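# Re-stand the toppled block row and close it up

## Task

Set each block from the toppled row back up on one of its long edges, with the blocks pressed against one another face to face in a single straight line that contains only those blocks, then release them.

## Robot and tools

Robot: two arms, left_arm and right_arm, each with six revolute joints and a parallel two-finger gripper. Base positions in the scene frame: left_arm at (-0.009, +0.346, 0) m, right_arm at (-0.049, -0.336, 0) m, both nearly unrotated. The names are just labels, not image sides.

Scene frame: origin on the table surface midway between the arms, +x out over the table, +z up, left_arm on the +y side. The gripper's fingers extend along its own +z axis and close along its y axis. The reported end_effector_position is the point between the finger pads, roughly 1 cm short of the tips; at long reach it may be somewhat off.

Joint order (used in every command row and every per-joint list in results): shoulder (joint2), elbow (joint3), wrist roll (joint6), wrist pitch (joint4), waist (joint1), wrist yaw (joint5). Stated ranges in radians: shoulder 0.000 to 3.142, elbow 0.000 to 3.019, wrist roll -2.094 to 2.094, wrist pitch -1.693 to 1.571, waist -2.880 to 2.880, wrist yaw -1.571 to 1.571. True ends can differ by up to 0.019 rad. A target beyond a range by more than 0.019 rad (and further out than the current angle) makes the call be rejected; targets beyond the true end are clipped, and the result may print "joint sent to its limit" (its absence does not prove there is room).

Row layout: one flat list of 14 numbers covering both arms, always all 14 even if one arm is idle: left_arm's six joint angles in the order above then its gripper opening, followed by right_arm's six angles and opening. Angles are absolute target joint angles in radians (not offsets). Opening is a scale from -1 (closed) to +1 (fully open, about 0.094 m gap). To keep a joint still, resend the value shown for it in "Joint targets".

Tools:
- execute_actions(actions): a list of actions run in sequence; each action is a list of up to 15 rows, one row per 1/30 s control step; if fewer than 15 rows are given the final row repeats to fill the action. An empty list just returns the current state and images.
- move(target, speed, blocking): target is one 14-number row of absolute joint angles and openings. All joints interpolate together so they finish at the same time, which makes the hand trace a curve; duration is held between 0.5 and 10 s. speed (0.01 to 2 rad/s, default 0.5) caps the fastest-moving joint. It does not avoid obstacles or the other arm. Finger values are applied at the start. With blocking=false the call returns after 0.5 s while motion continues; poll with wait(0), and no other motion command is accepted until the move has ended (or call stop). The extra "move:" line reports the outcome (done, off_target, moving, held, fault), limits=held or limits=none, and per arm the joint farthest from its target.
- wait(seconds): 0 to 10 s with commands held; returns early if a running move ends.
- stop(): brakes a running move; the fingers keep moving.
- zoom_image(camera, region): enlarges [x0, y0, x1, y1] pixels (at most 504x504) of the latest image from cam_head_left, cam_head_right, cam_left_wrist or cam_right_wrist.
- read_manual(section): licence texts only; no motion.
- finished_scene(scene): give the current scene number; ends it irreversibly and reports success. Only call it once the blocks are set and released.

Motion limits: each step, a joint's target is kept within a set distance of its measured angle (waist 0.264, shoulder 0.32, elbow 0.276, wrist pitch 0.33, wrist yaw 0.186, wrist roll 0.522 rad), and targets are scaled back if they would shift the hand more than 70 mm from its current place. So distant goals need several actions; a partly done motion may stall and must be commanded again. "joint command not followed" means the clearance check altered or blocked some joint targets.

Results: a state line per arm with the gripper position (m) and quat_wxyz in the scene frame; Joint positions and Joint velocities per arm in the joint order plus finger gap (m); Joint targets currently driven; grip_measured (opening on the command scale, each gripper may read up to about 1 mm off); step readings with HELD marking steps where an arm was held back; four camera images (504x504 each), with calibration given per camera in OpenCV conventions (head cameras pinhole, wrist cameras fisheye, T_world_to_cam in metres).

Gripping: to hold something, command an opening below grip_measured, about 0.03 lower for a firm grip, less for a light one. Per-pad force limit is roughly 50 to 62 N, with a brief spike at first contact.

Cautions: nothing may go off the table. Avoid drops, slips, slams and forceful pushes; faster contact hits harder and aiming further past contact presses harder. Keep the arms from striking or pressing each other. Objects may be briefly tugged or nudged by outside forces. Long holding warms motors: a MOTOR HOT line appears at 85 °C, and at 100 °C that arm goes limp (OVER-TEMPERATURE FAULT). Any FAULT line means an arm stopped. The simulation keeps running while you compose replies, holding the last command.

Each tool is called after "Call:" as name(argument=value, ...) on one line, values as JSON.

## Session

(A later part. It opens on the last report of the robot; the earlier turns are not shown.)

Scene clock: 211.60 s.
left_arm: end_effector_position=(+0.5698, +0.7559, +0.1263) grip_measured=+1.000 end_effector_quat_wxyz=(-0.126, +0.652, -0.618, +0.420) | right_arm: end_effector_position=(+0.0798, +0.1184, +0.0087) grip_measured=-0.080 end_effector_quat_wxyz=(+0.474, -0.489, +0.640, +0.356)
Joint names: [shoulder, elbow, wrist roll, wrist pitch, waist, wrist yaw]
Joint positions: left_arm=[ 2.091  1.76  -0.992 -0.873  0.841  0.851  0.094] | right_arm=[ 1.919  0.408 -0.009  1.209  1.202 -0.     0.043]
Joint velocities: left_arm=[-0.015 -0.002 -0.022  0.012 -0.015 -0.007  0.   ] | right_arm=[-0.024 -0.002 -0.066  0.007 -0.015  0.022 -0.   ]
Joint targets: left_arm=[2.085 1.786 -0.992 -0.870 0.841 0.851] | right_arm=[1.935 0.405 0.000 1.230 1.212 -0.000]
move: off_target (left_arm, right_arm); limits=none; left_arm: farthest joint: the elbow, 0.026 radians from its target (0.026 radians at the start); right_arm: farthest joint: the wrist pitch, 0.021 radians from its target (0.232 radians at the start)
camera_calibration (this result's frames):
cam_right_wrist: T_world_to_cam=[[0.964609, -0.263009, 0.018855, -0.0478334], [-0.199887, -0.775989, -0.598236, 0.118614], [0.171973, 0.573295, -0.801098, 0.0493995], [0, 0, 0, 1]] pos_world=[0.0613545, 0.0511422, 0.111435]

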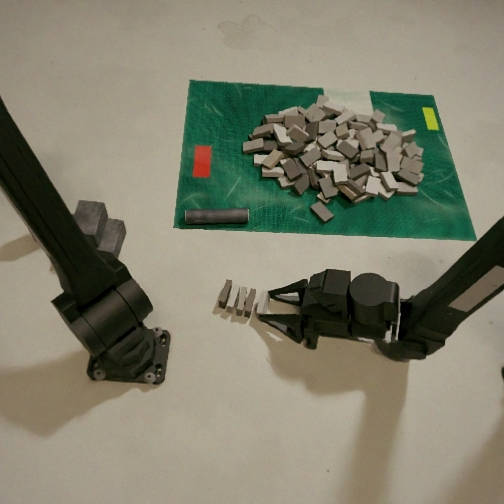

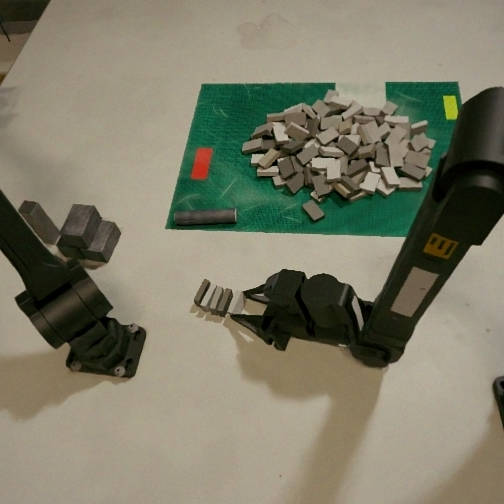

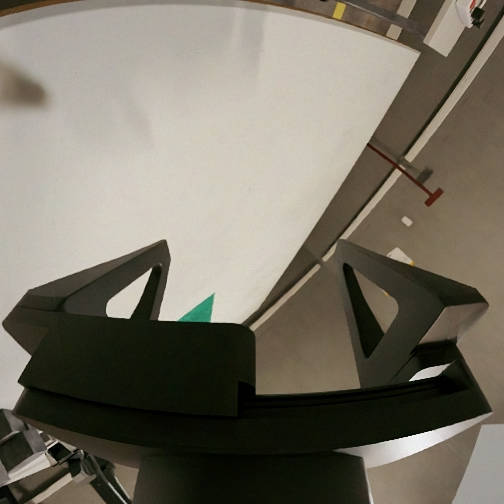

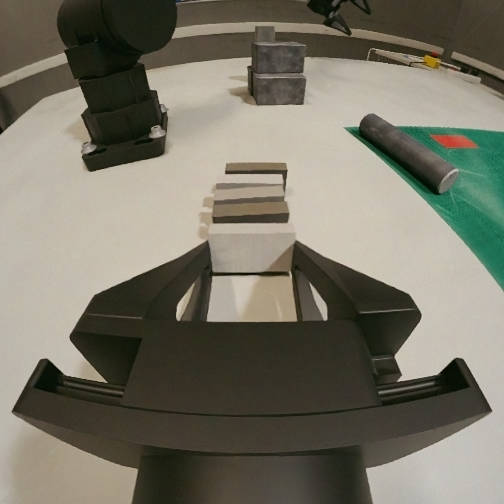

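Lower a bit more.

Call:
move(target=[2.085,1.786,-0.992,-0.87,0.841,0.851,1,1.955,0.405,0,1.24,1.212,0,-0.13], speed=0.03)

Call:
move(target=[2.085,1.786,-0.992,-0.87,0.841,0.851,1,1.955,0.405,0,1.24,1.212,0,-0.06])

Call:
move(target=[2.085,1.786,-0.992,-0.87,0.841,0.851,1,1.955,0.405,0,1.24,1.212,0,0.3])

Call:
move(target=[2.085,1.786,-0.992,-0.87,0.841,0.851,1,1.6,0.405,0,0.9,1.212,0,0.3])

Call:
move(target=[2.085,1.786,-0.992,-0.87,0.841,0.851,1,1.76,1.3,-1.58,-1.08,1.212,0,1], speed=0.8)

Scene clock: 214.90 s.
left_arm: end_effector_position=(+0.5698, +0.7559, +0.1263) grip_measured=+1.000 end_effector_quat_wxyz=(-0.126, +0.652, -0.618, +0.420) | right_arm: end_effector_position=(+0.0799, +0.1187, +0.0092) grip_measured=-0.080 end_effector_quat_wxyz=(+0.477, -0.487, +0.638, +0.358)
Joint names: [shoulder, elbow, wrist roll, wrist pitch, waist, wrist yaw]
Joint positions: left_arm=[ 2.091  1.76  -0.992 -0.873  0.841  0.851  0.094] | right_arm=[ 1.928  0.408 -0.009  1.228  1.202 -0.     0.043]
Joint velocities: left_arm=[-0.024  0.007  0.022  0.022  0.005  0.081  0.   ] | right_arm=[-0.005  0.002 -0.066  0.012  0.005 -0.037  0.001]
Joint targets: left_arm=[2.085 1.786 -0.992 -0.870 0.841 0.851] | right_arm=[1.955 0.405 0.000 1.240 1.212 -0.000]
move: off_target (left_arm, right_arm); limits=none; left_arm: farthest joint: the elbow, 0.026 radians from its target (0.026 radians at the start); right_arm: farthest joint: the shoulder, 0.027 radians from its target (0.036 radians at the start)
camera_calibration (this result's frames):
cam_right_wrist: T_world_to_cam=[[0.964556, -0.263196, 0.0189438, -0.0478187], [-0.198202, -0.770018, -0.606455, 0.118344], [0.174204, 0.581205, -0.794892, 0.0484089], [0, 0, 0, 1]] pos_world=[0.0611469, 0.0504058, 0.111156]

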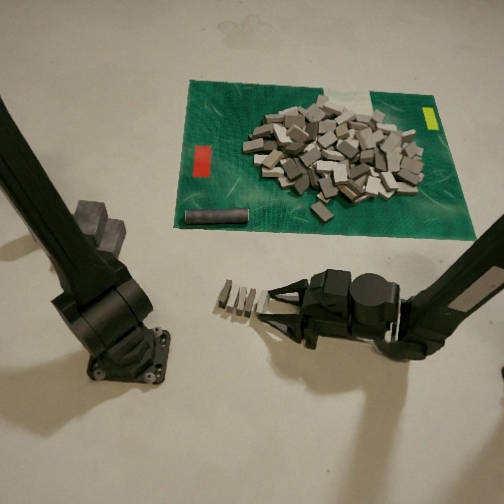

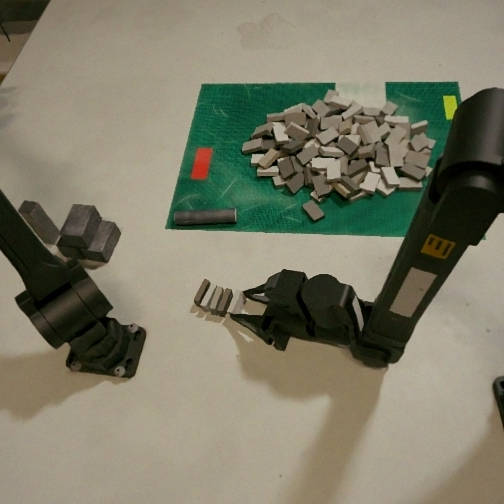

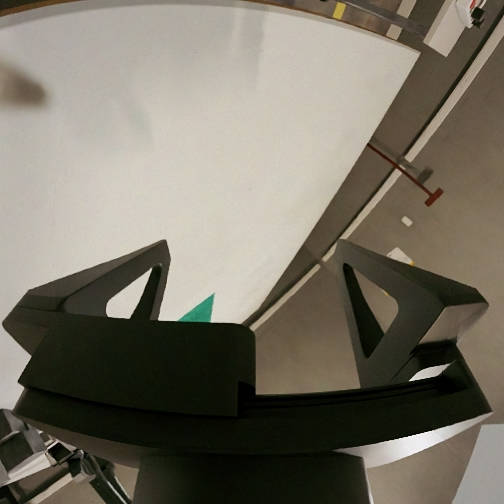

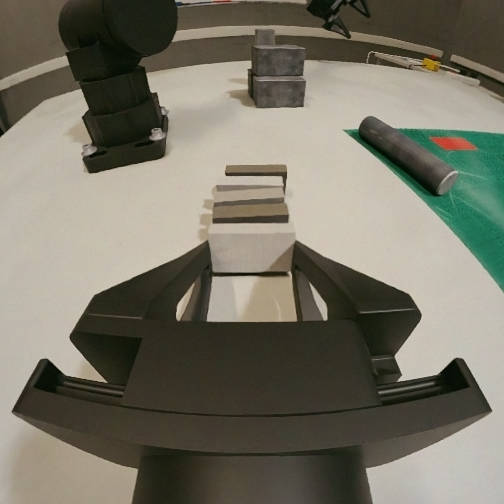

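Scene clock: 215.60 s.
left_arm: end_effector_position=(+0.5698, +0.7559, +0.1263) grip_measured=+1.000 end_effector_quat_wxyz=(-0.126, +0.652, -0.618, +0.420) | right_arm: end_effector_position=(+0.0799, +0.1187, +0.0092) grip_measured=-0.056 end_effector_quat_wxyz=(+0.477, -0.487, +0.638, +0.358)
Joint names: [shoulder, elbow, wrist roll, wrist pitch, waist, wrist yaw]
Joint positions: left_arm=[ 2.091  1.76  -0.992 -0.873  0.841  0.851  0.094] | right_arm=[ 1.928  0.408 -0.009  1.228  1.202 -0.     0.044]
Joint velocities: left_arm=[-0.024 -0.022  0.051 -0.007 -0.005 -0.007  0.   ] | right_arm=[-0.005  0.002 -0.022  0.007 -0.015  0.051  0.   ]
Joint targets: left_arm=[2.085 1.786 -0.992 -0.870 0.841 0.851] | right_arm=[1.955 0.405 -0.000 1.240 1.212 0.000]
move: off_target (left_arm, right_arm); limits=none; left_arm: farthest joint: the elbow, 0.026 radians from its target (0.026 radians at the start); right_arm: farthest joint: the shoulder, 0.027 radians from its target (0.027 radians at the start)
camera_calibration (this result's frames):
cam_right_wrist: T_world_to_cam=[[0.964556, -0.263196, 0.0189438, -0.0478187], [-0.198202, -0.770018, -0.606455, 0.118344], [0.174204, 0.581205, -0.794892, 0.0484089], [0, 0, 0, 1]] pos_world=[0.0611469, 0.0504058, 0.111156]

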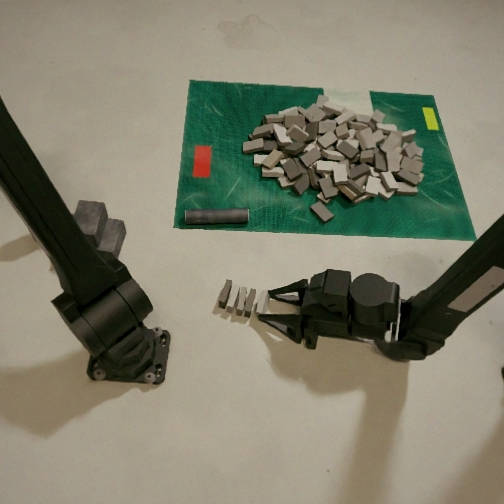

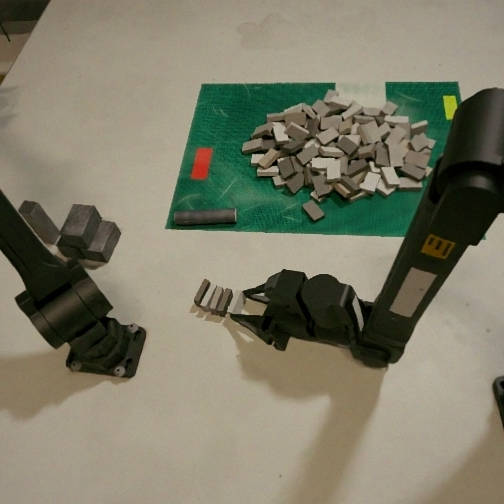

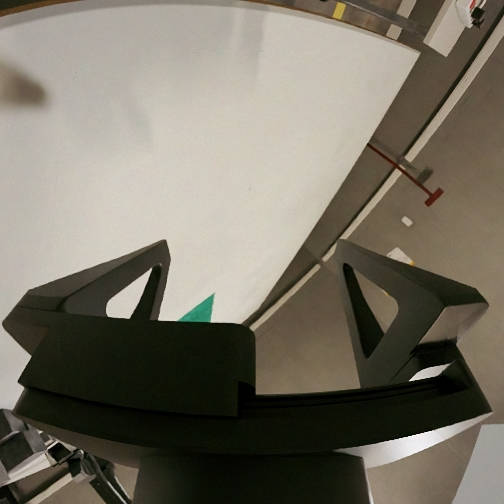

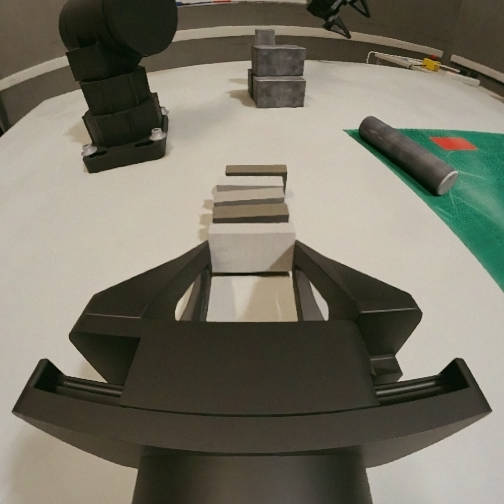

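Scene clock: 216.30 s.
left_arm: end_effector_position=(+0.5698, +0.7559, +0.1263) grip_measured=+1.000 end_effector_quat_wxyz=(-0.126, +0.652, -0.618, +0.420) | right_arm: end_effector_position=(+0.0799, +0.1187, +0.0093) grip_measured=+0.297 end_effector_quat_wxyz=(+0.478, -0.487, +0.637, +0.359)
Joint names: [shoulder, elbow, wrist roll, wrist pitch, waist, wrist yaw]
Joint positions: left_arm=[ 2.091  1.76  -0.992 -0.873  0.841  0.851  0.094] | right_arm=[ 1.929  0.408 -0.009  1.23   1.202 -0.     0.061]
Joint velocities: left_arm=[-0.015  0.022  0.022 -0.007 -0.005 -0.022  0.   ] | right_arm=[-0.024 -0.007  0.051  0.012  0.005 -0.022  0.001]
Joint targets: left_arm=[2.085 1.786 -0.992 -0.870 0.841 0.851] | right_arm=[1.955 0.405 -0.000 1.240 1.212 0.000]
move: off_target (left_arm, right_arm); limits=none; left_arm: farthest joint: the elbow, 0.026 radians from its target (0.026 radians at the start); right_arm: farthest joint: the shoulder, 0.026 radians from its target (0.027 radians at the start)
camera_calibration (this result's frames):
cam_right_wrist: T_world_to_cam=[[0.964552, -0.26321, 0.0189503, -0.0478189], [-0.198077, -0.769573, -0.607061, 0.118373], [0.174368, 0.581789, -0.794429, 0.0483785], [0, 0, 0, 1]] pos_world=[0.0611352, 0.0503644, 0.111199]

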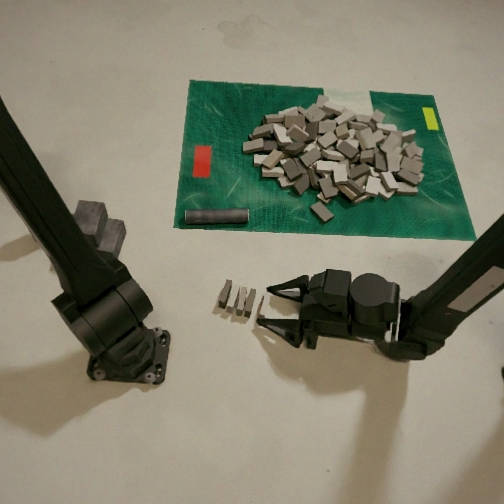

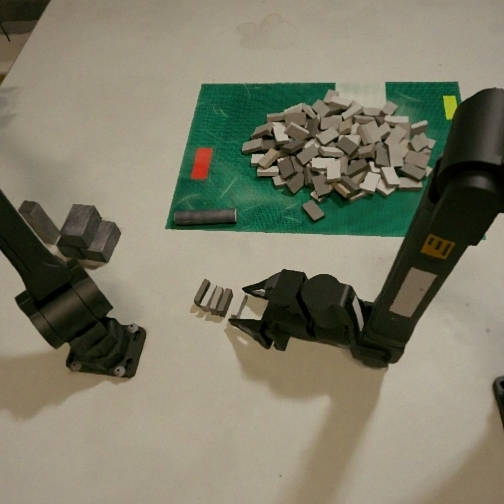

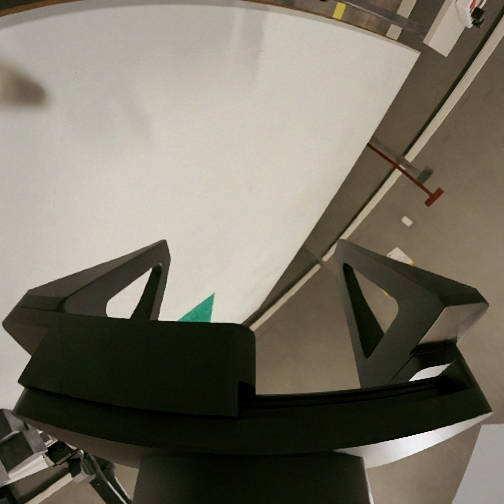

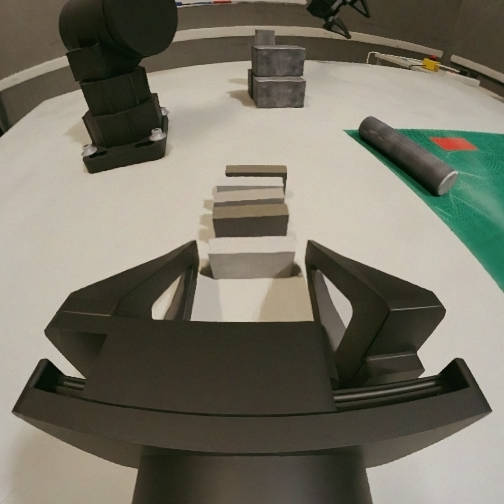

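Scene clock: 217.47 s.
left_arm: end_effector_position=(+0.5698, +0.7559, +0.1263) grip_measured=+1.000 end_effector_quat_wxyz=(-0.126, +0.652, -0.618, +0.420) | right_arm: end_effector_position=(+0.0814, +0.1240, +0.0843) grip_measured=+0.297 end_effector_quat_wxyz=(+0.481, -0.485, +0.635, +0.361)
Joint names: [shoulder, elbow, wrist roll, wrist pitch, waist, wrist yaw]
Joint positions: left_arm=[ 2.091  1.76  -0.992 -0.873  0.841  0.851  0.094] | right_arm=[ 1.598  0.408 -0.009  0.909  1.202 -0.     0.061]
Joint velocities: left_arm=[ 0.005  0.002 -0.007  0.002 -0.005 -0.007  0.   ] | right_arm=[-0.005  0.012  0.022  0.002  0.005  0.066 -0.   ]
Joint targets: left_arm=[2.085 1.786 -0.992 -0.870 0.841 0.851] | right_arm=[1.600 0.405 -0.000 0.900 1.212 -0.000]
move: off_target (left_arm); limits=none; left_arm: farthest joint: the elbow, 0.026 radians from its target (0.026 radians at the start); right_arm: farthest joint: the waist, 0.010 radians from its target (0.010 radians at the start)
camera_calibration (this result's frames):
cam_right_wrist: T_world_to_cam=[[0.964501, -0.263392, 0.0190337, -0.0492671], [-0.196432, -0.76374, -0.614911, 0.168037], [0.176499, 0.589343, -0.788367, 0.103044], [0, 0, 0, 1]] pos_world=[0.0623387, 0.0546316, 0.185502]

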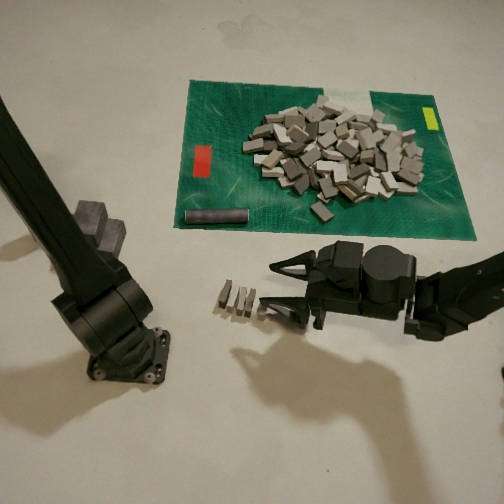

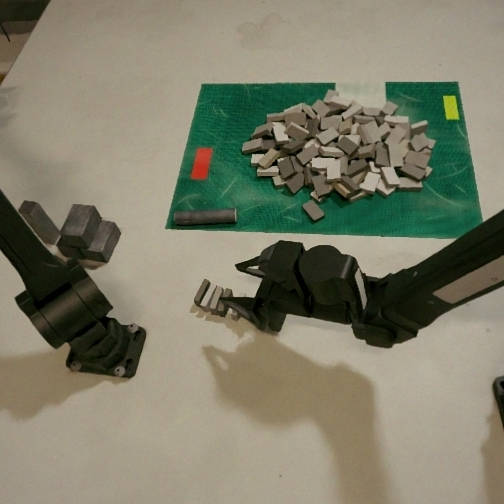

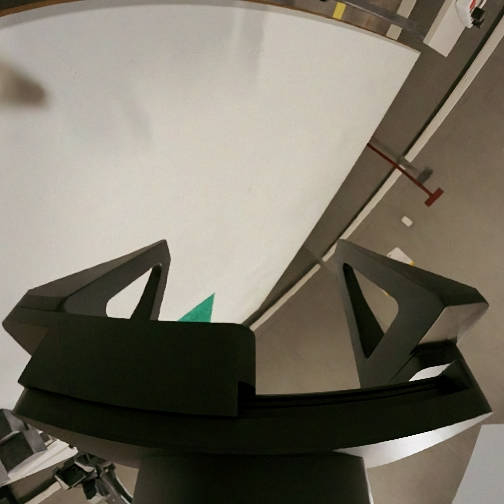

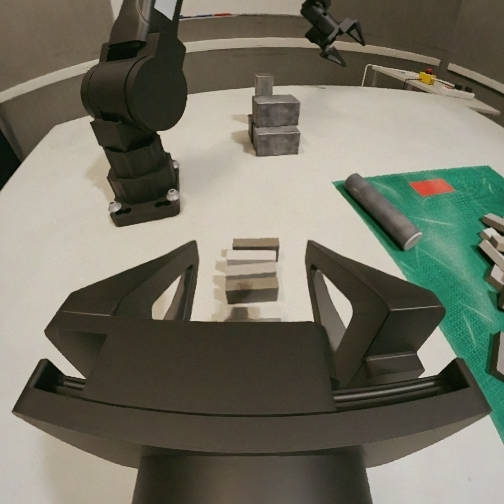

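Scene clock: 220.80 s.
left_arm: end_effector_position=(+0.5698, +0.7559, +0.1263) grip_measured=+1.000 end_effector_quat_wxyz=(-0.126, +0.652, -0.618, +0.420) | right_arm: end_effector_position=(+0.0859, +0.1400, +0.0713) grip_measured=+1.000 end_effector_quat_wxyz=(-0.010, +0.991, -0.137, +0.001)
Joint names: [shoulder, elbow, wrist roll, wrist pitch, waist, wrist yaw]
Joint positions: left_arm=[ 2.091  1.76  -0.992 -0.873  0.841  0.851  0.094] | right_arm=[ 1.736  1.257 -1.571 -1.072  1.202 -0.     0.094]
Joint velocities: left_arm=[-0.005 -0.027 -0.007 -0.012 -0.005 -0.11   0.   ] | right_arm=[ 0.005  0.002 -0.051 -0.012 -0.024  0.007  0.   ]
Joint targets: left_arm=[2.085 1.786 -0.992 -0.870 0.841 0.851] | right_arm=[1.760 1.300 -1.580 -1.080 1.212 -0.000]
move: off_target (left_arm, right_arm); limits=none; left_arm: farthest joint: the elbow, 0.026 radians from its target (0.026 radians at the start); right_arm: farthest joint: the elbow, 0.043 radians from its target (0.892 radians at the start)
camera_calibration (this result's frames):
cam_right_wrist: T_world_to_cam=[[0.259527, 0.96556, 0.0184484, -0.160608], [0.779038, -0.220606, 0.586884, -0.0723194], [0.570742, -0.13794, -0.80946, 0.151994], [0, 0, 0, 1]] pos_world=[0.0112722, 0.160089, 0.168439]

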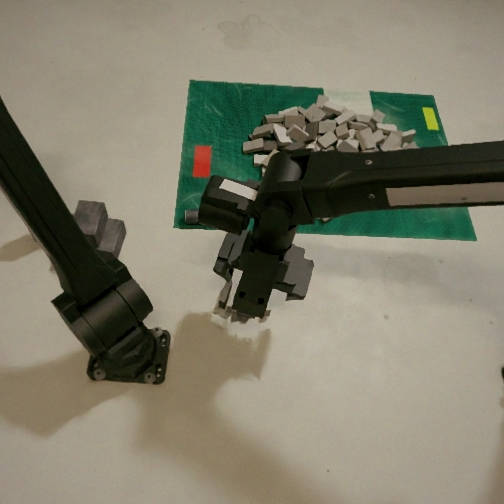

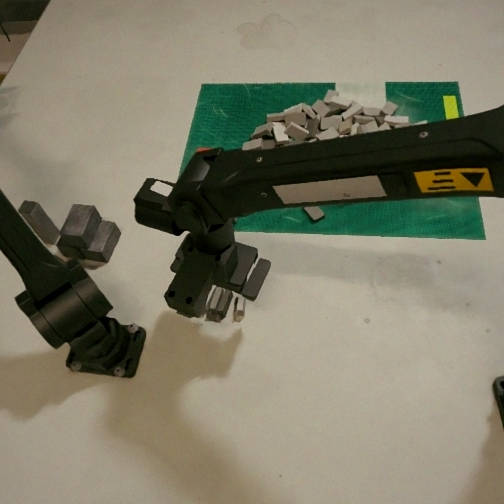

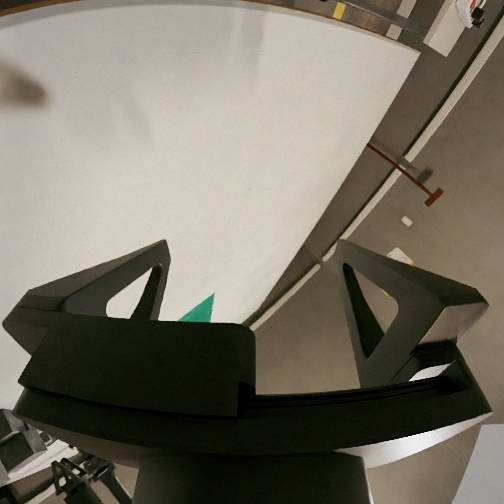

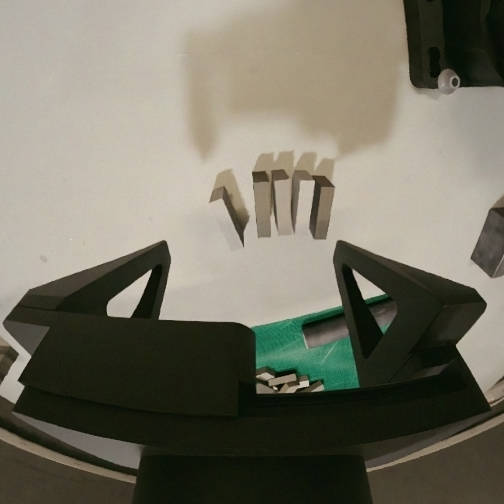

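Call:
move(target=[2.085,1.786,-0.992,-0.87,0.841,0.851,1,1.825,1.3,-1.58,-0.985,1.212,0,1], speed=0.2)

Scene clock: 222.80 s.
left_arm: end_effector_position=(+0.5698, +0.7559, +0.1263) grip_measured=+1.000 end_effector_quat_wxyz=(-0.126, +0.652, -0.618, +0.420) | right_arm: end_effector_position=(+0.0894, +0.1526, +0.0338) grip_measured=+1.000 end_effector_quat_wxyz=(-0.010, +0.991, -0.137, +0.001)
Joint names: [shoulder, elbow, wrist roll, wrist pitch, waist, wrist yaw]
Joint positions: left_arm=[ 2.091  1.76  -0.992 -0.873  0.841  0.851  0.094] | right_arm=[ 1.815  1.258 -1.571 -0.994  1.202 -0.     0.094]
Joint velocities: left_arm=[-0.015 -0.007  0.007  0.002 -0.005  0.022  0.   ] | right_arm=[-0.024 -0.017  0.007 -0.007 -0.005 -0.007  0.   ]
Joint targets: left_arm=[2.085 1.786 -0.992 -0.870 0.841 0.851] | right_arm=[1.825 1.300 -1.580 -0.985 1.212 0.000]
move: off_target (left_arm, right_arm); limits=none; left_arm: farthest joint: the elbow, 0.026 radians from its target (0.026 radians at the start); right_arm: farthest joint: the elbow, 0.042 radians from its target (0.043 radians at the start)
camera_calibration (this result's frames):
cam_right_wrist: T_world_to_cam=[[0.259166, 0.965685, 0.0169229, -0.172941], [0.77936, -0.219446, 0.586891, -0.0505275], [0.570465, -0.138913, -0.809489, 0.121553], [0, 0, 0, 1]] pos_world=[0.014858, 0.172804, 0.130976]

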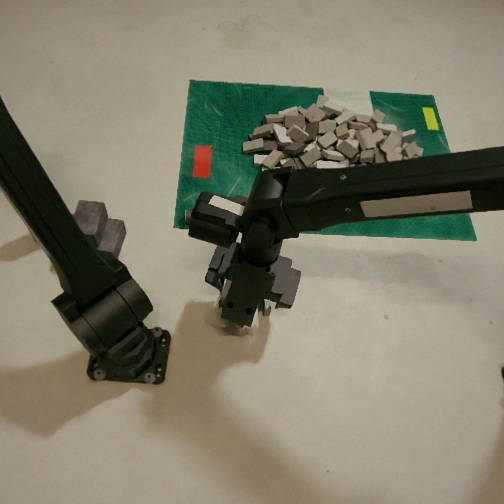

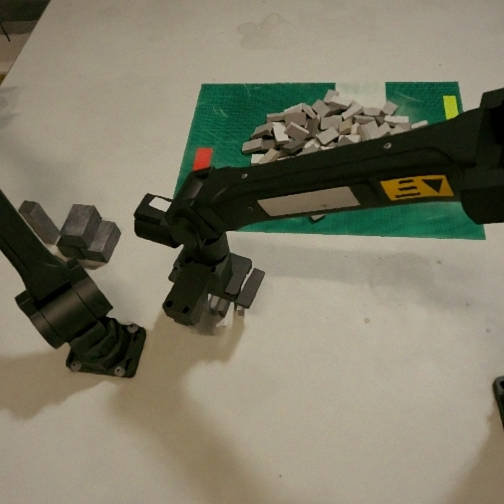

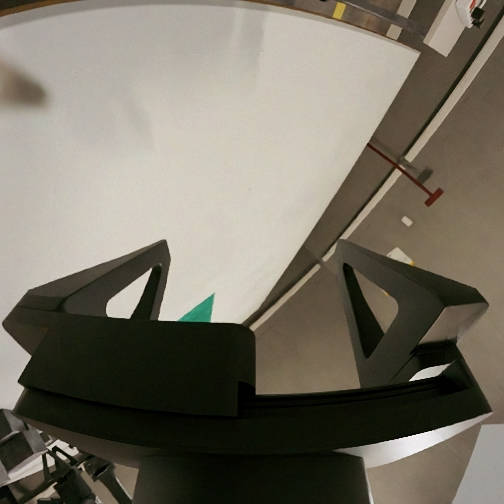

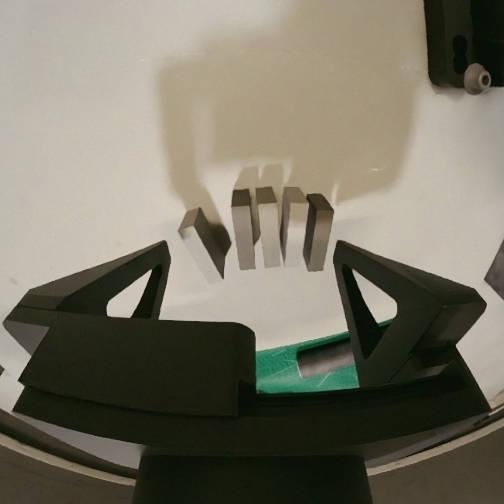

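Centred; descend straight.

Call:
move(target=[2.085,1.786,-0.992,-0.87,0.841,0.851,1,1.878,1.3,-1.58,-0.962,1.212,0,1], speed=0.1)

Call:
execute_actions(actions=[[[2.085,1.786,-0.992,-0.87,0.841,0.851,1,1.878,1.3,-1.58,-0.962,1.212,0,0.75]],[[2.085,1.786,-0.992,-0.87,0.841,0.851,1,1.878,1.3,-1.58,-0.962,1.212,0,0.6]],[[2.085,1.786,-0.992,-0.87,0.841,0.851,1,1.878,1.3,-1.58,-0.962,1.212,0,0.45]],[[2.085,1.786,-0.992,-0.87,0.841,0.851,1,1.878,1.3,-1.58,-0.962,1.212,0,0.3]],[[2.085,1.786,-0.992,-0.87,0.841,0.851,1,1.878,1.3,-1.58,-0.962,1.212,0,0.17]],[[2.085,1.786,-0.992,-0.87,0.841,0.851,1,1.878,1.3,-1.58,-0.962,1.212,0,0.05]],[[2.085,1.786,-0.992,-0.87,0.841,0.851,1,1.878,1.3,-1.58,-0.962,1.212,0,0.05]]])

Call:
move(target=[2.085,1.786,-0.992,-0.87,0.841,0.851,1,1.878,1.3,-1.58,-0.962,1.212,0,0.5])

Call:
move(target=[2.085,1.786,-0.992,-0.87,0.841,0.851,1,1.76,1.3,-1.58,-1.08,1.212,0,0.5], speed=0.3)

Scene clock: 225.40 s.
left_arm: end_effector_position=(+0.5698, +0.7559, +0.1263) grip_measured=+1.000 end_effector_quat_wxyz=(-0.126, +0.652, -0.618, +0.420) | right_arm: end_effector_position=(+0.0897, +0.1533, +0.0119) grip_measured=+1.000 end_effector_quat_wxyz=(+0.001, +0.991, -0.137, -0.000)
Joint names: [shoulder, elbow, wrist roll, wrist pitch, waist, wrist yaw]
Joint positions: left_arm=[ 2.091  1.76  -0.992 -0.873  0.841  0.851  0.094] | right_arm=[ 1.86   1.258 -1.572 -0.972  1.202 -0.     0.094]
Joint velocities: left_arm=[-0.005 -0.002 -0.022 -0.017 -0.015 -0.022  0.   ] | right_arm=[-0.015 -0.007 -0.066 -0.002  0.005  0.037  0.   ]
Joint targets: left_arm=[2.085 1.786 -0.992 -0.870 0.841 0.851] | right_arm=[1.878 1.300 -1.580 -0.962 1.212 -0.000]
move: off_target (left_arm, right_arm); limits=none; left_arm: farthest joint: the elbow, 0.026 radians from its target (0.026 radians at the start); right_arm: farthest joint: the elbow, 0.042 radians from its target (0.042 radians at the start)
camera_calibration (this result's frames):
cam_right_wrist: T_world_to_cam=[[0.258832, 0.965908, -0.00519993, -0.173092], [0.782964, -0.206651, 0.586739, -0.0399764], [0.565661, -0.155938, -0.80976, 0.106878], [0, 0, 0, 1]] pos_world=[0.0156452, 0.175596, 0.109101]

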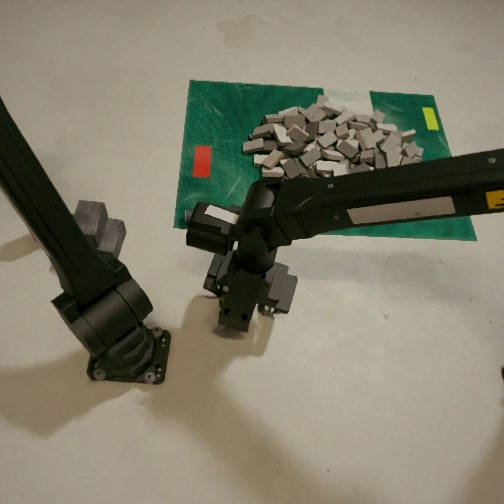

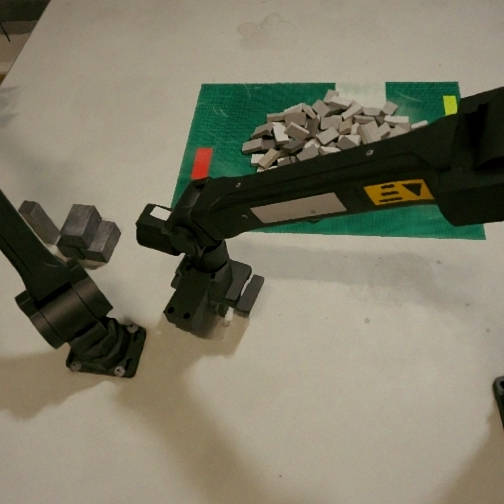

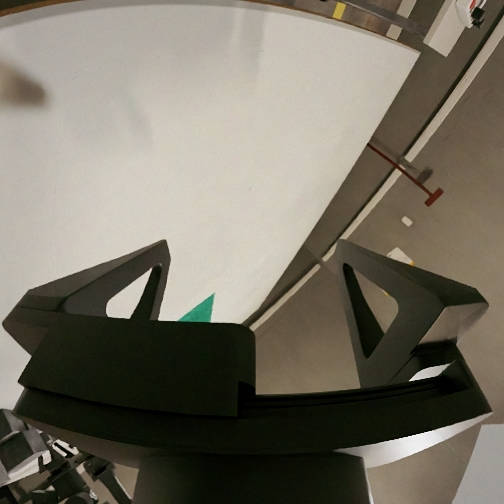

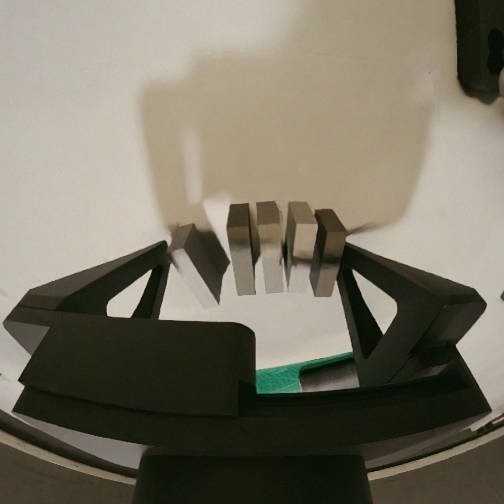

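Scene clock: 228.90 s.
left_arm: end_effector_position=(+0.5698, +0.7559, +0.1263) grip_measured=+1.000 end_effector_quat_wxyz=(-0.126, +0.652, -0.618, +0.420) | right_arm: end_effector_position=(+0.0903, +0.1554, +0.0124) grip_measured=+0.075 end_effector_quat_wxyz=(-0.002, +0.991, -0.136, +0.000)
Joint names: [shoulder, elbow, wrist roll, wrist pitch, waist, wrist yaw]
Joint positions: left_arm=[ 2.091  1.76  -0.992 -0.873  0.841  0.851  0.094] | right_arm=[ 1.86   1.259 -1.573 -0.965  1.202  0.     0.051]
Joint velocities: left_arm=[ 0.015 -0.012 -0.007 -0.017 -0.015 -0.007  0.   ] | right_arm=[ 0.015  0.007 -0.022 -0.002 -0.034 -0.051 -0.001]
Joint targets: left_arm=[2.085 1.786 -0.992 -0.870 0.841 0.851] | right_arm=[1.878 1.300 -1.580 -0.962 1.212 0.000]
Step readings (joint positions; steps 1 to 15: 1st action; 16 to 30: 2nd action; 31 to 45: 3rd action; 46 to 60: 4th action; 61 to 75: 5th action; 76 to 90: 6th action; 91 to 105: 7th action):
0: left_arm=[2.091 1.760 -0.992 -0.873 0.841 0.851] | right_arm=[1.860 1.258 -1.572 -0.972 1.202 -0.000]
1: left_arm=[2.091 1.760 -0.992 -0.873 0.841 0.851] | right_arm=[1.860 1.258 -1.572 -0.972 1.202 -0.000]
2: left_arm=[2.091 1.760 -0.992 -0.873 0.841 0.851] | right_arm=[1.860 1.258 -1.572 -0.971 1.202 -0.000]
4: left_arm=[2.091 1.760 -0.992 -0.873 0.841 0.851] | right_arm=[1.860 1.259 -1.572 -0.970 1.202 -0.000]
8: left_arm=[2.091 1.760 -0.992 -0.873 0.841 0.851] | right_arm=[1.860 1.259 -1.572 -0.970 1.202 -0.000]
15: left_arm=[2.091 1.760 -0.992 -0.873 0.841 0.851] | right_arm=[1.860 1.259 -1.572 -0.970 1.202 -0.000]
16: left_arm=[2.091 1.760 -0.992 -0.873 0.841 0.851] | right_arm=[1.860 1.259 -1.572 -0.970 1.202 -0.000]
17: left_arm=[2.091 1.760 -0.992 -0.873 0.841 0.851] | right_arm=[1.860 1.259 -1.572 -0.970 1.202 -0.000]
19: left_arm=[2.091 1.760 -0.992 -0.873 0.841 0.851] | right_arm=[1.860 1.259 -1.572 -0.969 1.202 -0.000]
23: left_arm=[2.091 1.760 -0.992 -0.873 0.841 0.851] | right_arm=[1.860 1.259 -1.572 -0.969 1.202 -0.000]
30: left_arm=[2.091 1.760 -0.992 -0.873 0.841 0.851] | right_arm=[1.860 1.259 -1.572 -0.969 1.202 -0.000]
31: left_arm=[2.091 1.760 -0.992 -0.873 0.841 0.851] | right_arm=[1.860 1.259 -1.572 -0.968 1.202 -0.000]
32: left_arm=[2.091 1.760 -0.992 -0.873 0.841 0.851] | right_arm=[1.860 1.259 -1.572 -0.968 1.202 -0.000]
34: left_arm=[2.091 1.760 -0.992 -0.873 0.841 0.851] | right_arm=[1.860 1.259 -1.572 -0.968 1.202 -0.000]
38: left_arm=[2.091 1.760 -0.992 -0.873 0.841 0.851] | right_arm=[1.860 1.259 -1.572 -0.968 1.202 -0.000]
45: left_arm=[2.091 1.760 -0.992 -0.873 0.841 0.851] | right_arm=[1.860 1.259 -1.572 -0.968 1.202 -0.000]
46: left_arm=[2.091 1.760 -0.992 -0.873 0.841 0.851] | right_arm=[1.860 1.259 -1.572 -0.967 1.202 -0.000]
47: left_arm=[2.091 1.760 -0.992 -0.873 0.841 0.851] | right_arm=[1.860 1.259 -1.572 -0.967 1.202 -0.000]
49: left_arm=[2.091 1.760 -0.992 -0.873 0.841 0.851] | right_arm=[1.860 1.259 -1.572 -0.967 1.202 -0.000]
53: left_arm=[2.091 1.760 -0.992 -0.873 0.841 0.851] | right_arm=[1.860 1.259 -1.572 -0.967 1.202 -0.000]
60: left_arm=[2.091 1.760 -0.992 -0.873 0.841 0.851] | right_arm=[1.860 1.259 -1.572 -0.967 1.202 -0.000]
61: left_arm=[2.091 1.760 -0.992 -0.873 0.841 0.851] | right_arm=[1.860 1.259 -1.572 -0.966 1.202 -0.000]
62: left_arm=[2.091 1.760 -0.992 -0.873 0.841 0.851] | right_arm=[1.860 1.259 -1.572 -0.966 1.202 -0.000]
64: left_arm=[2.091 1.760 -0.992 -0.873 0.841 0.851] | right_arm=[1.860 1.259 -1.572 -0.966 1.202 -0.000]
68: left_arm=[2.091 1.760 -0.992 -0.873 0.841 0.851] | right_arm=[1.860 1.259 -1.572 -0.966 1.202 -0.000]
75: left_arm=[2.091 1.760 -0.992 -0.873 0.841 0.851] | right_arm=[1.860 1.259 -1.572 -0.966 1.202 -0.000]
76: left_arm=[2.091 1.760 -0.992 -0.873 0.841 0.851] | right_arm=[1.860 1.259 -1.572 -0.966 1.202 0.000]
77: left_arm=[2.091 1.760 -0.992 -0.873 0.841 0.851] | right_arm=[1.860 1.259 -1.573 -0.965 1.202 0.000]
79: left_arm=[2.091 1.760 -0.992 -0.873 0.841 0.851] | right_arm=[1.860 1.259 -1.573 -0.965 1.202 0.000]
83: left_arm=[2.091 1.760 -0.992 -0.873 0.841 0.851] | right_arm=[1.860 1.259 -1.573 -0.965 1.202 0.000]
90: left_arm=[2.091 1.760 -0.992 -0.873 0.841 0.851] | right_arm=[1.860 1.259 -1.573 -0.965 1.202 0.000]
91: left_arm=[2.091 1.760 -0.992 -0.873 0.841 0.851] | right_arm=[1.860 1.259 -1.573 -0.965 1.202 0.000]
92: left_arm=[2.091 1.760 -0.992 -0.873 0.841 0.851] | right_arm=[1.860 1.259 -1.573 -0.965 1.202 0.000]
94: left_arm=[2.091 1.760 -0.992 -0.873 0.841 0.851] | right_arm=[1.860 1.259 -1.573 -0.965 1.202 0.000]
98: left_arm=[2.091 1.760 -0.992 -0.873 0.841 0.851] | right_arm=[1.860 1.259 -1.573 -0.965 1.202 0.000]
105: Joint positions above
camera_calibration (this result's frames):
cam_right_wrist: T_world_to_cam=[[0.258099, 0.966115, 0.00242386, -0.175355], [0.781692, -0.210303, 0.587137, -0.039664], [0.567752, -0.149645, -0.809484, 0.106051], [0, 0, 0, 1]] pos_world=[0.0160534, 0.176941, 0.10956]

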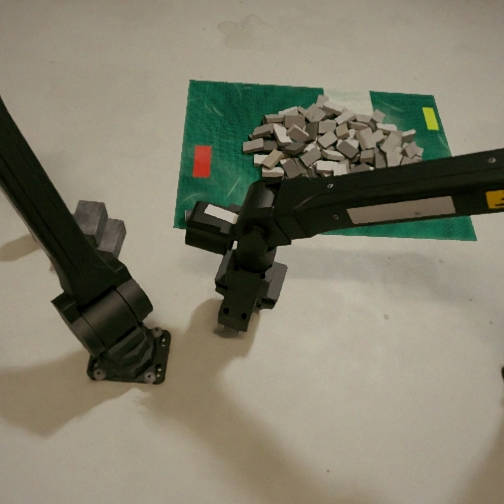

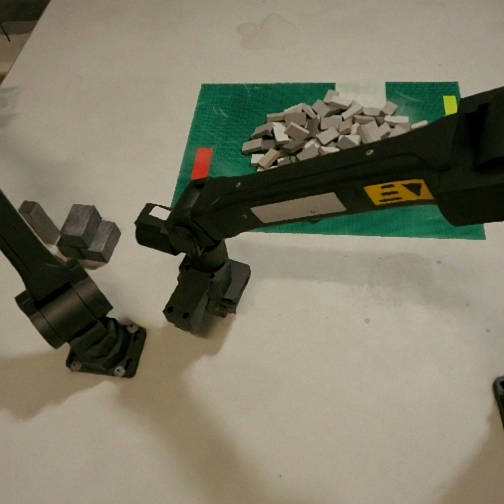

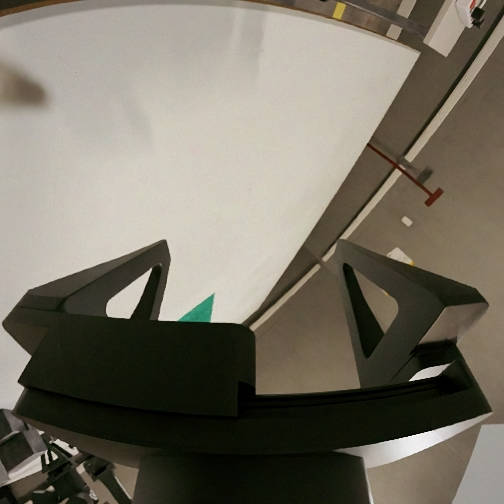

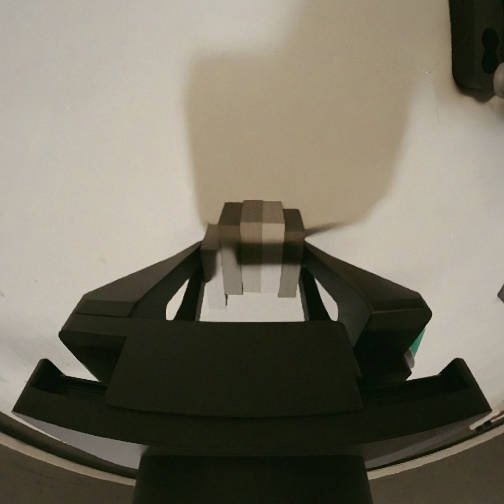

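Scene clock: 229.60 s.
left_arm: end_effector_position=(+0.5698, +0.7559, +0.1263) grip_measured=+1.000 end_effector_quat_wxyz=(-0.126, +0.652, -0.618, +0.420) | right_arm: end_effector_position=(+0.0903, +0.1554, +0.0124) grip_measured=+0.497 end_effector_quat_wxyz=(-0.002, +0.991, -0.136, +0.000)
Joint names: [shoulder, elbow, wrist roll, wrist pitch, waist, wrist yaw]
Joint positions: left_arm=[ 2.091  1.76  -0.992 -0.873  0.841  0.851  0.094] | right_arm=[ 1.86   1.259 -1.573 -0.965  1.202  0.     0.07 ]
Joint velocities: left_arm=[-0.024  0.007 -0.022  0.007 -0.005  0.051  0.   ] | right_arm=[-0.005 -0.007 -0.022  0.012 -0.005 -0.051  0.   ]
Joint targets: left_arm=[2.085 1.786 -0.992 -0.870 0.841 0.851] | right_arm=[1.878 1.300 -1.580 -0.962 1.212 0.000]
move: off_target (left_arm, right_arm); limits=none; left_arm: farthest joint: the elbow, 0.026 radians from its target (0.026 radians at the start); right_arm: farthest joint: the elbow, 0.041 radians from its target (0.041 radians at the start)
camera_calibration (this result's frames):
cam_right_wrist: T_world_to_cam=[[0.258099, 0.966115, 0.00242386, -0.175355], [0.781692, -0.210303, 0.587137, -0.039664], [0.567752, -0.149645, -0.809484, 0.106051], [0, 0, 0, 1]] pos_world=[0.0160534, 0.176941, 0.10956]

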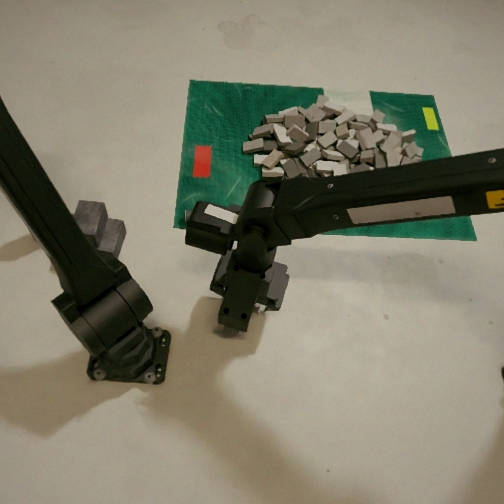

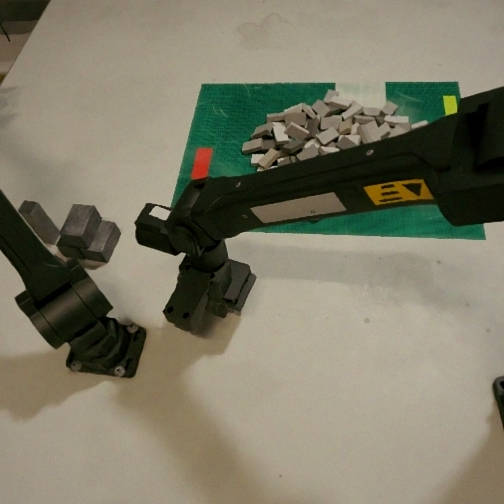

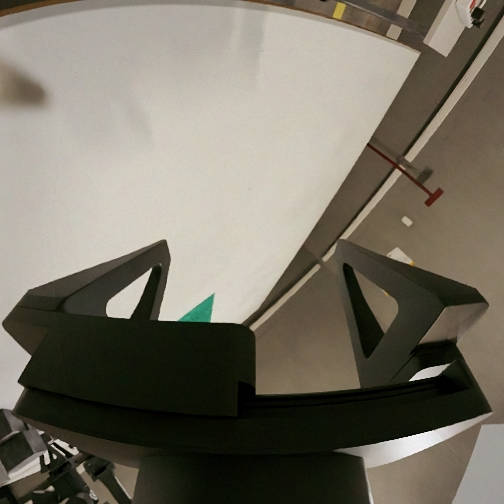

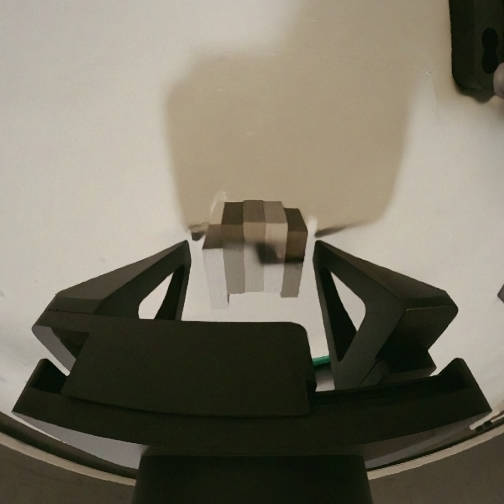

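Scene clock: 230.47 s.
left_arm: end_effector_position=(+0.5698, +0.7559, +0.1263) grip_measured=+1.000 end_effector_quat_wxyz=(-0.126, +0.652, -0.618, +0.420) | right_arm: end_effector_position=(+0.0859, +0.1398, +0.0636) grip_measured=+0.497 end_effector_quat_wxyz=(-0.003, +0.991, -0.136, +0.000)
Joint names: [shoulder, elbow, wrist roll, wrist pitch, waist, wrist yaw]
Joint positions: left_arm=[ 2.091  1.76  -0.992 -0.873  0.841  0.851  0.094] | right_arm=[ 1.753  1.259 -1.573 -1.072  1.202  0.     0.07 ]
Joint velocities: left_arm=[-0.005 -0.012 -0.007 -0.017 -0.005 -0.066  0.   ] | right_arm=[ 0.005 -0.002  0.037  0.002 -0.015 -0.037 -0.001]
Joint targets: left_arm=[2.085 1.786 -0.992 -0.870 0.841 0.851] | right_arm=[1.760 1.300 -1.580 -1.080 1.212 -0.000]
move: off_target (left_arm, right_arm); limits=none; left_arm: farthest joint: the elbow, 0.026 radians from its target (0.026 radians at the start); right_arm: farthest joint: the elbow, 0.041 radians from its target (0.041 radians at the start)
camera_calibration (this result's frames):
cam_right_wrist: T_world_to_cam=[[0.258099, 0.966114, 0.00280529, -0.159265], [0.781631, -0.210519, 0.587141, -0.0695014], [0.567836, -0.149348, -0.80948, 0.14757], [0, 0, 0, 1]] pos_world=[0.0116351, 0.161276, 0.160709]

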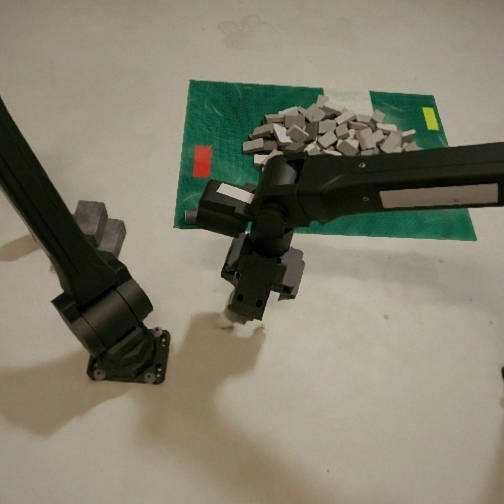

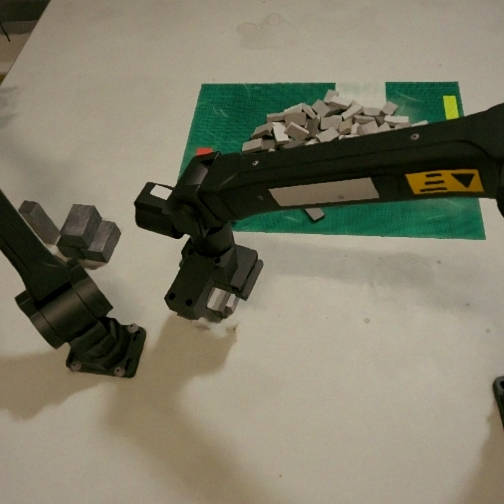

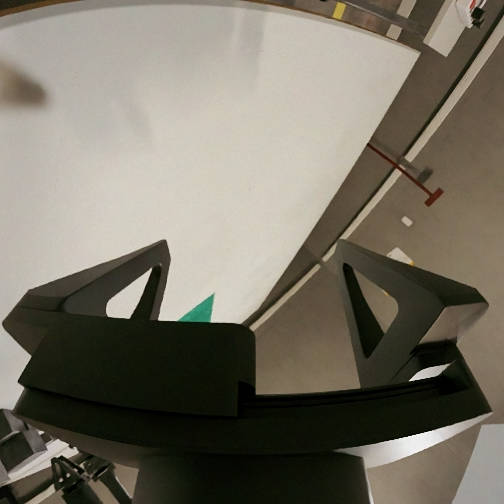

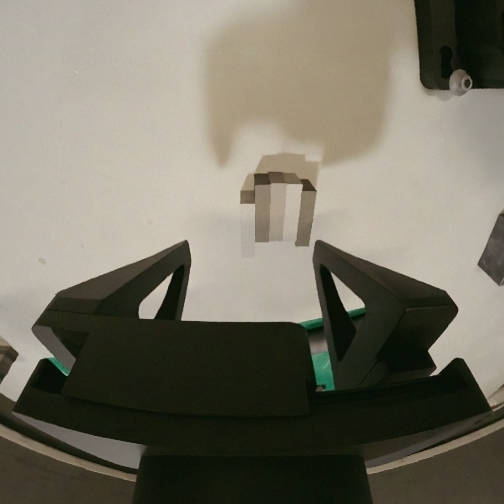

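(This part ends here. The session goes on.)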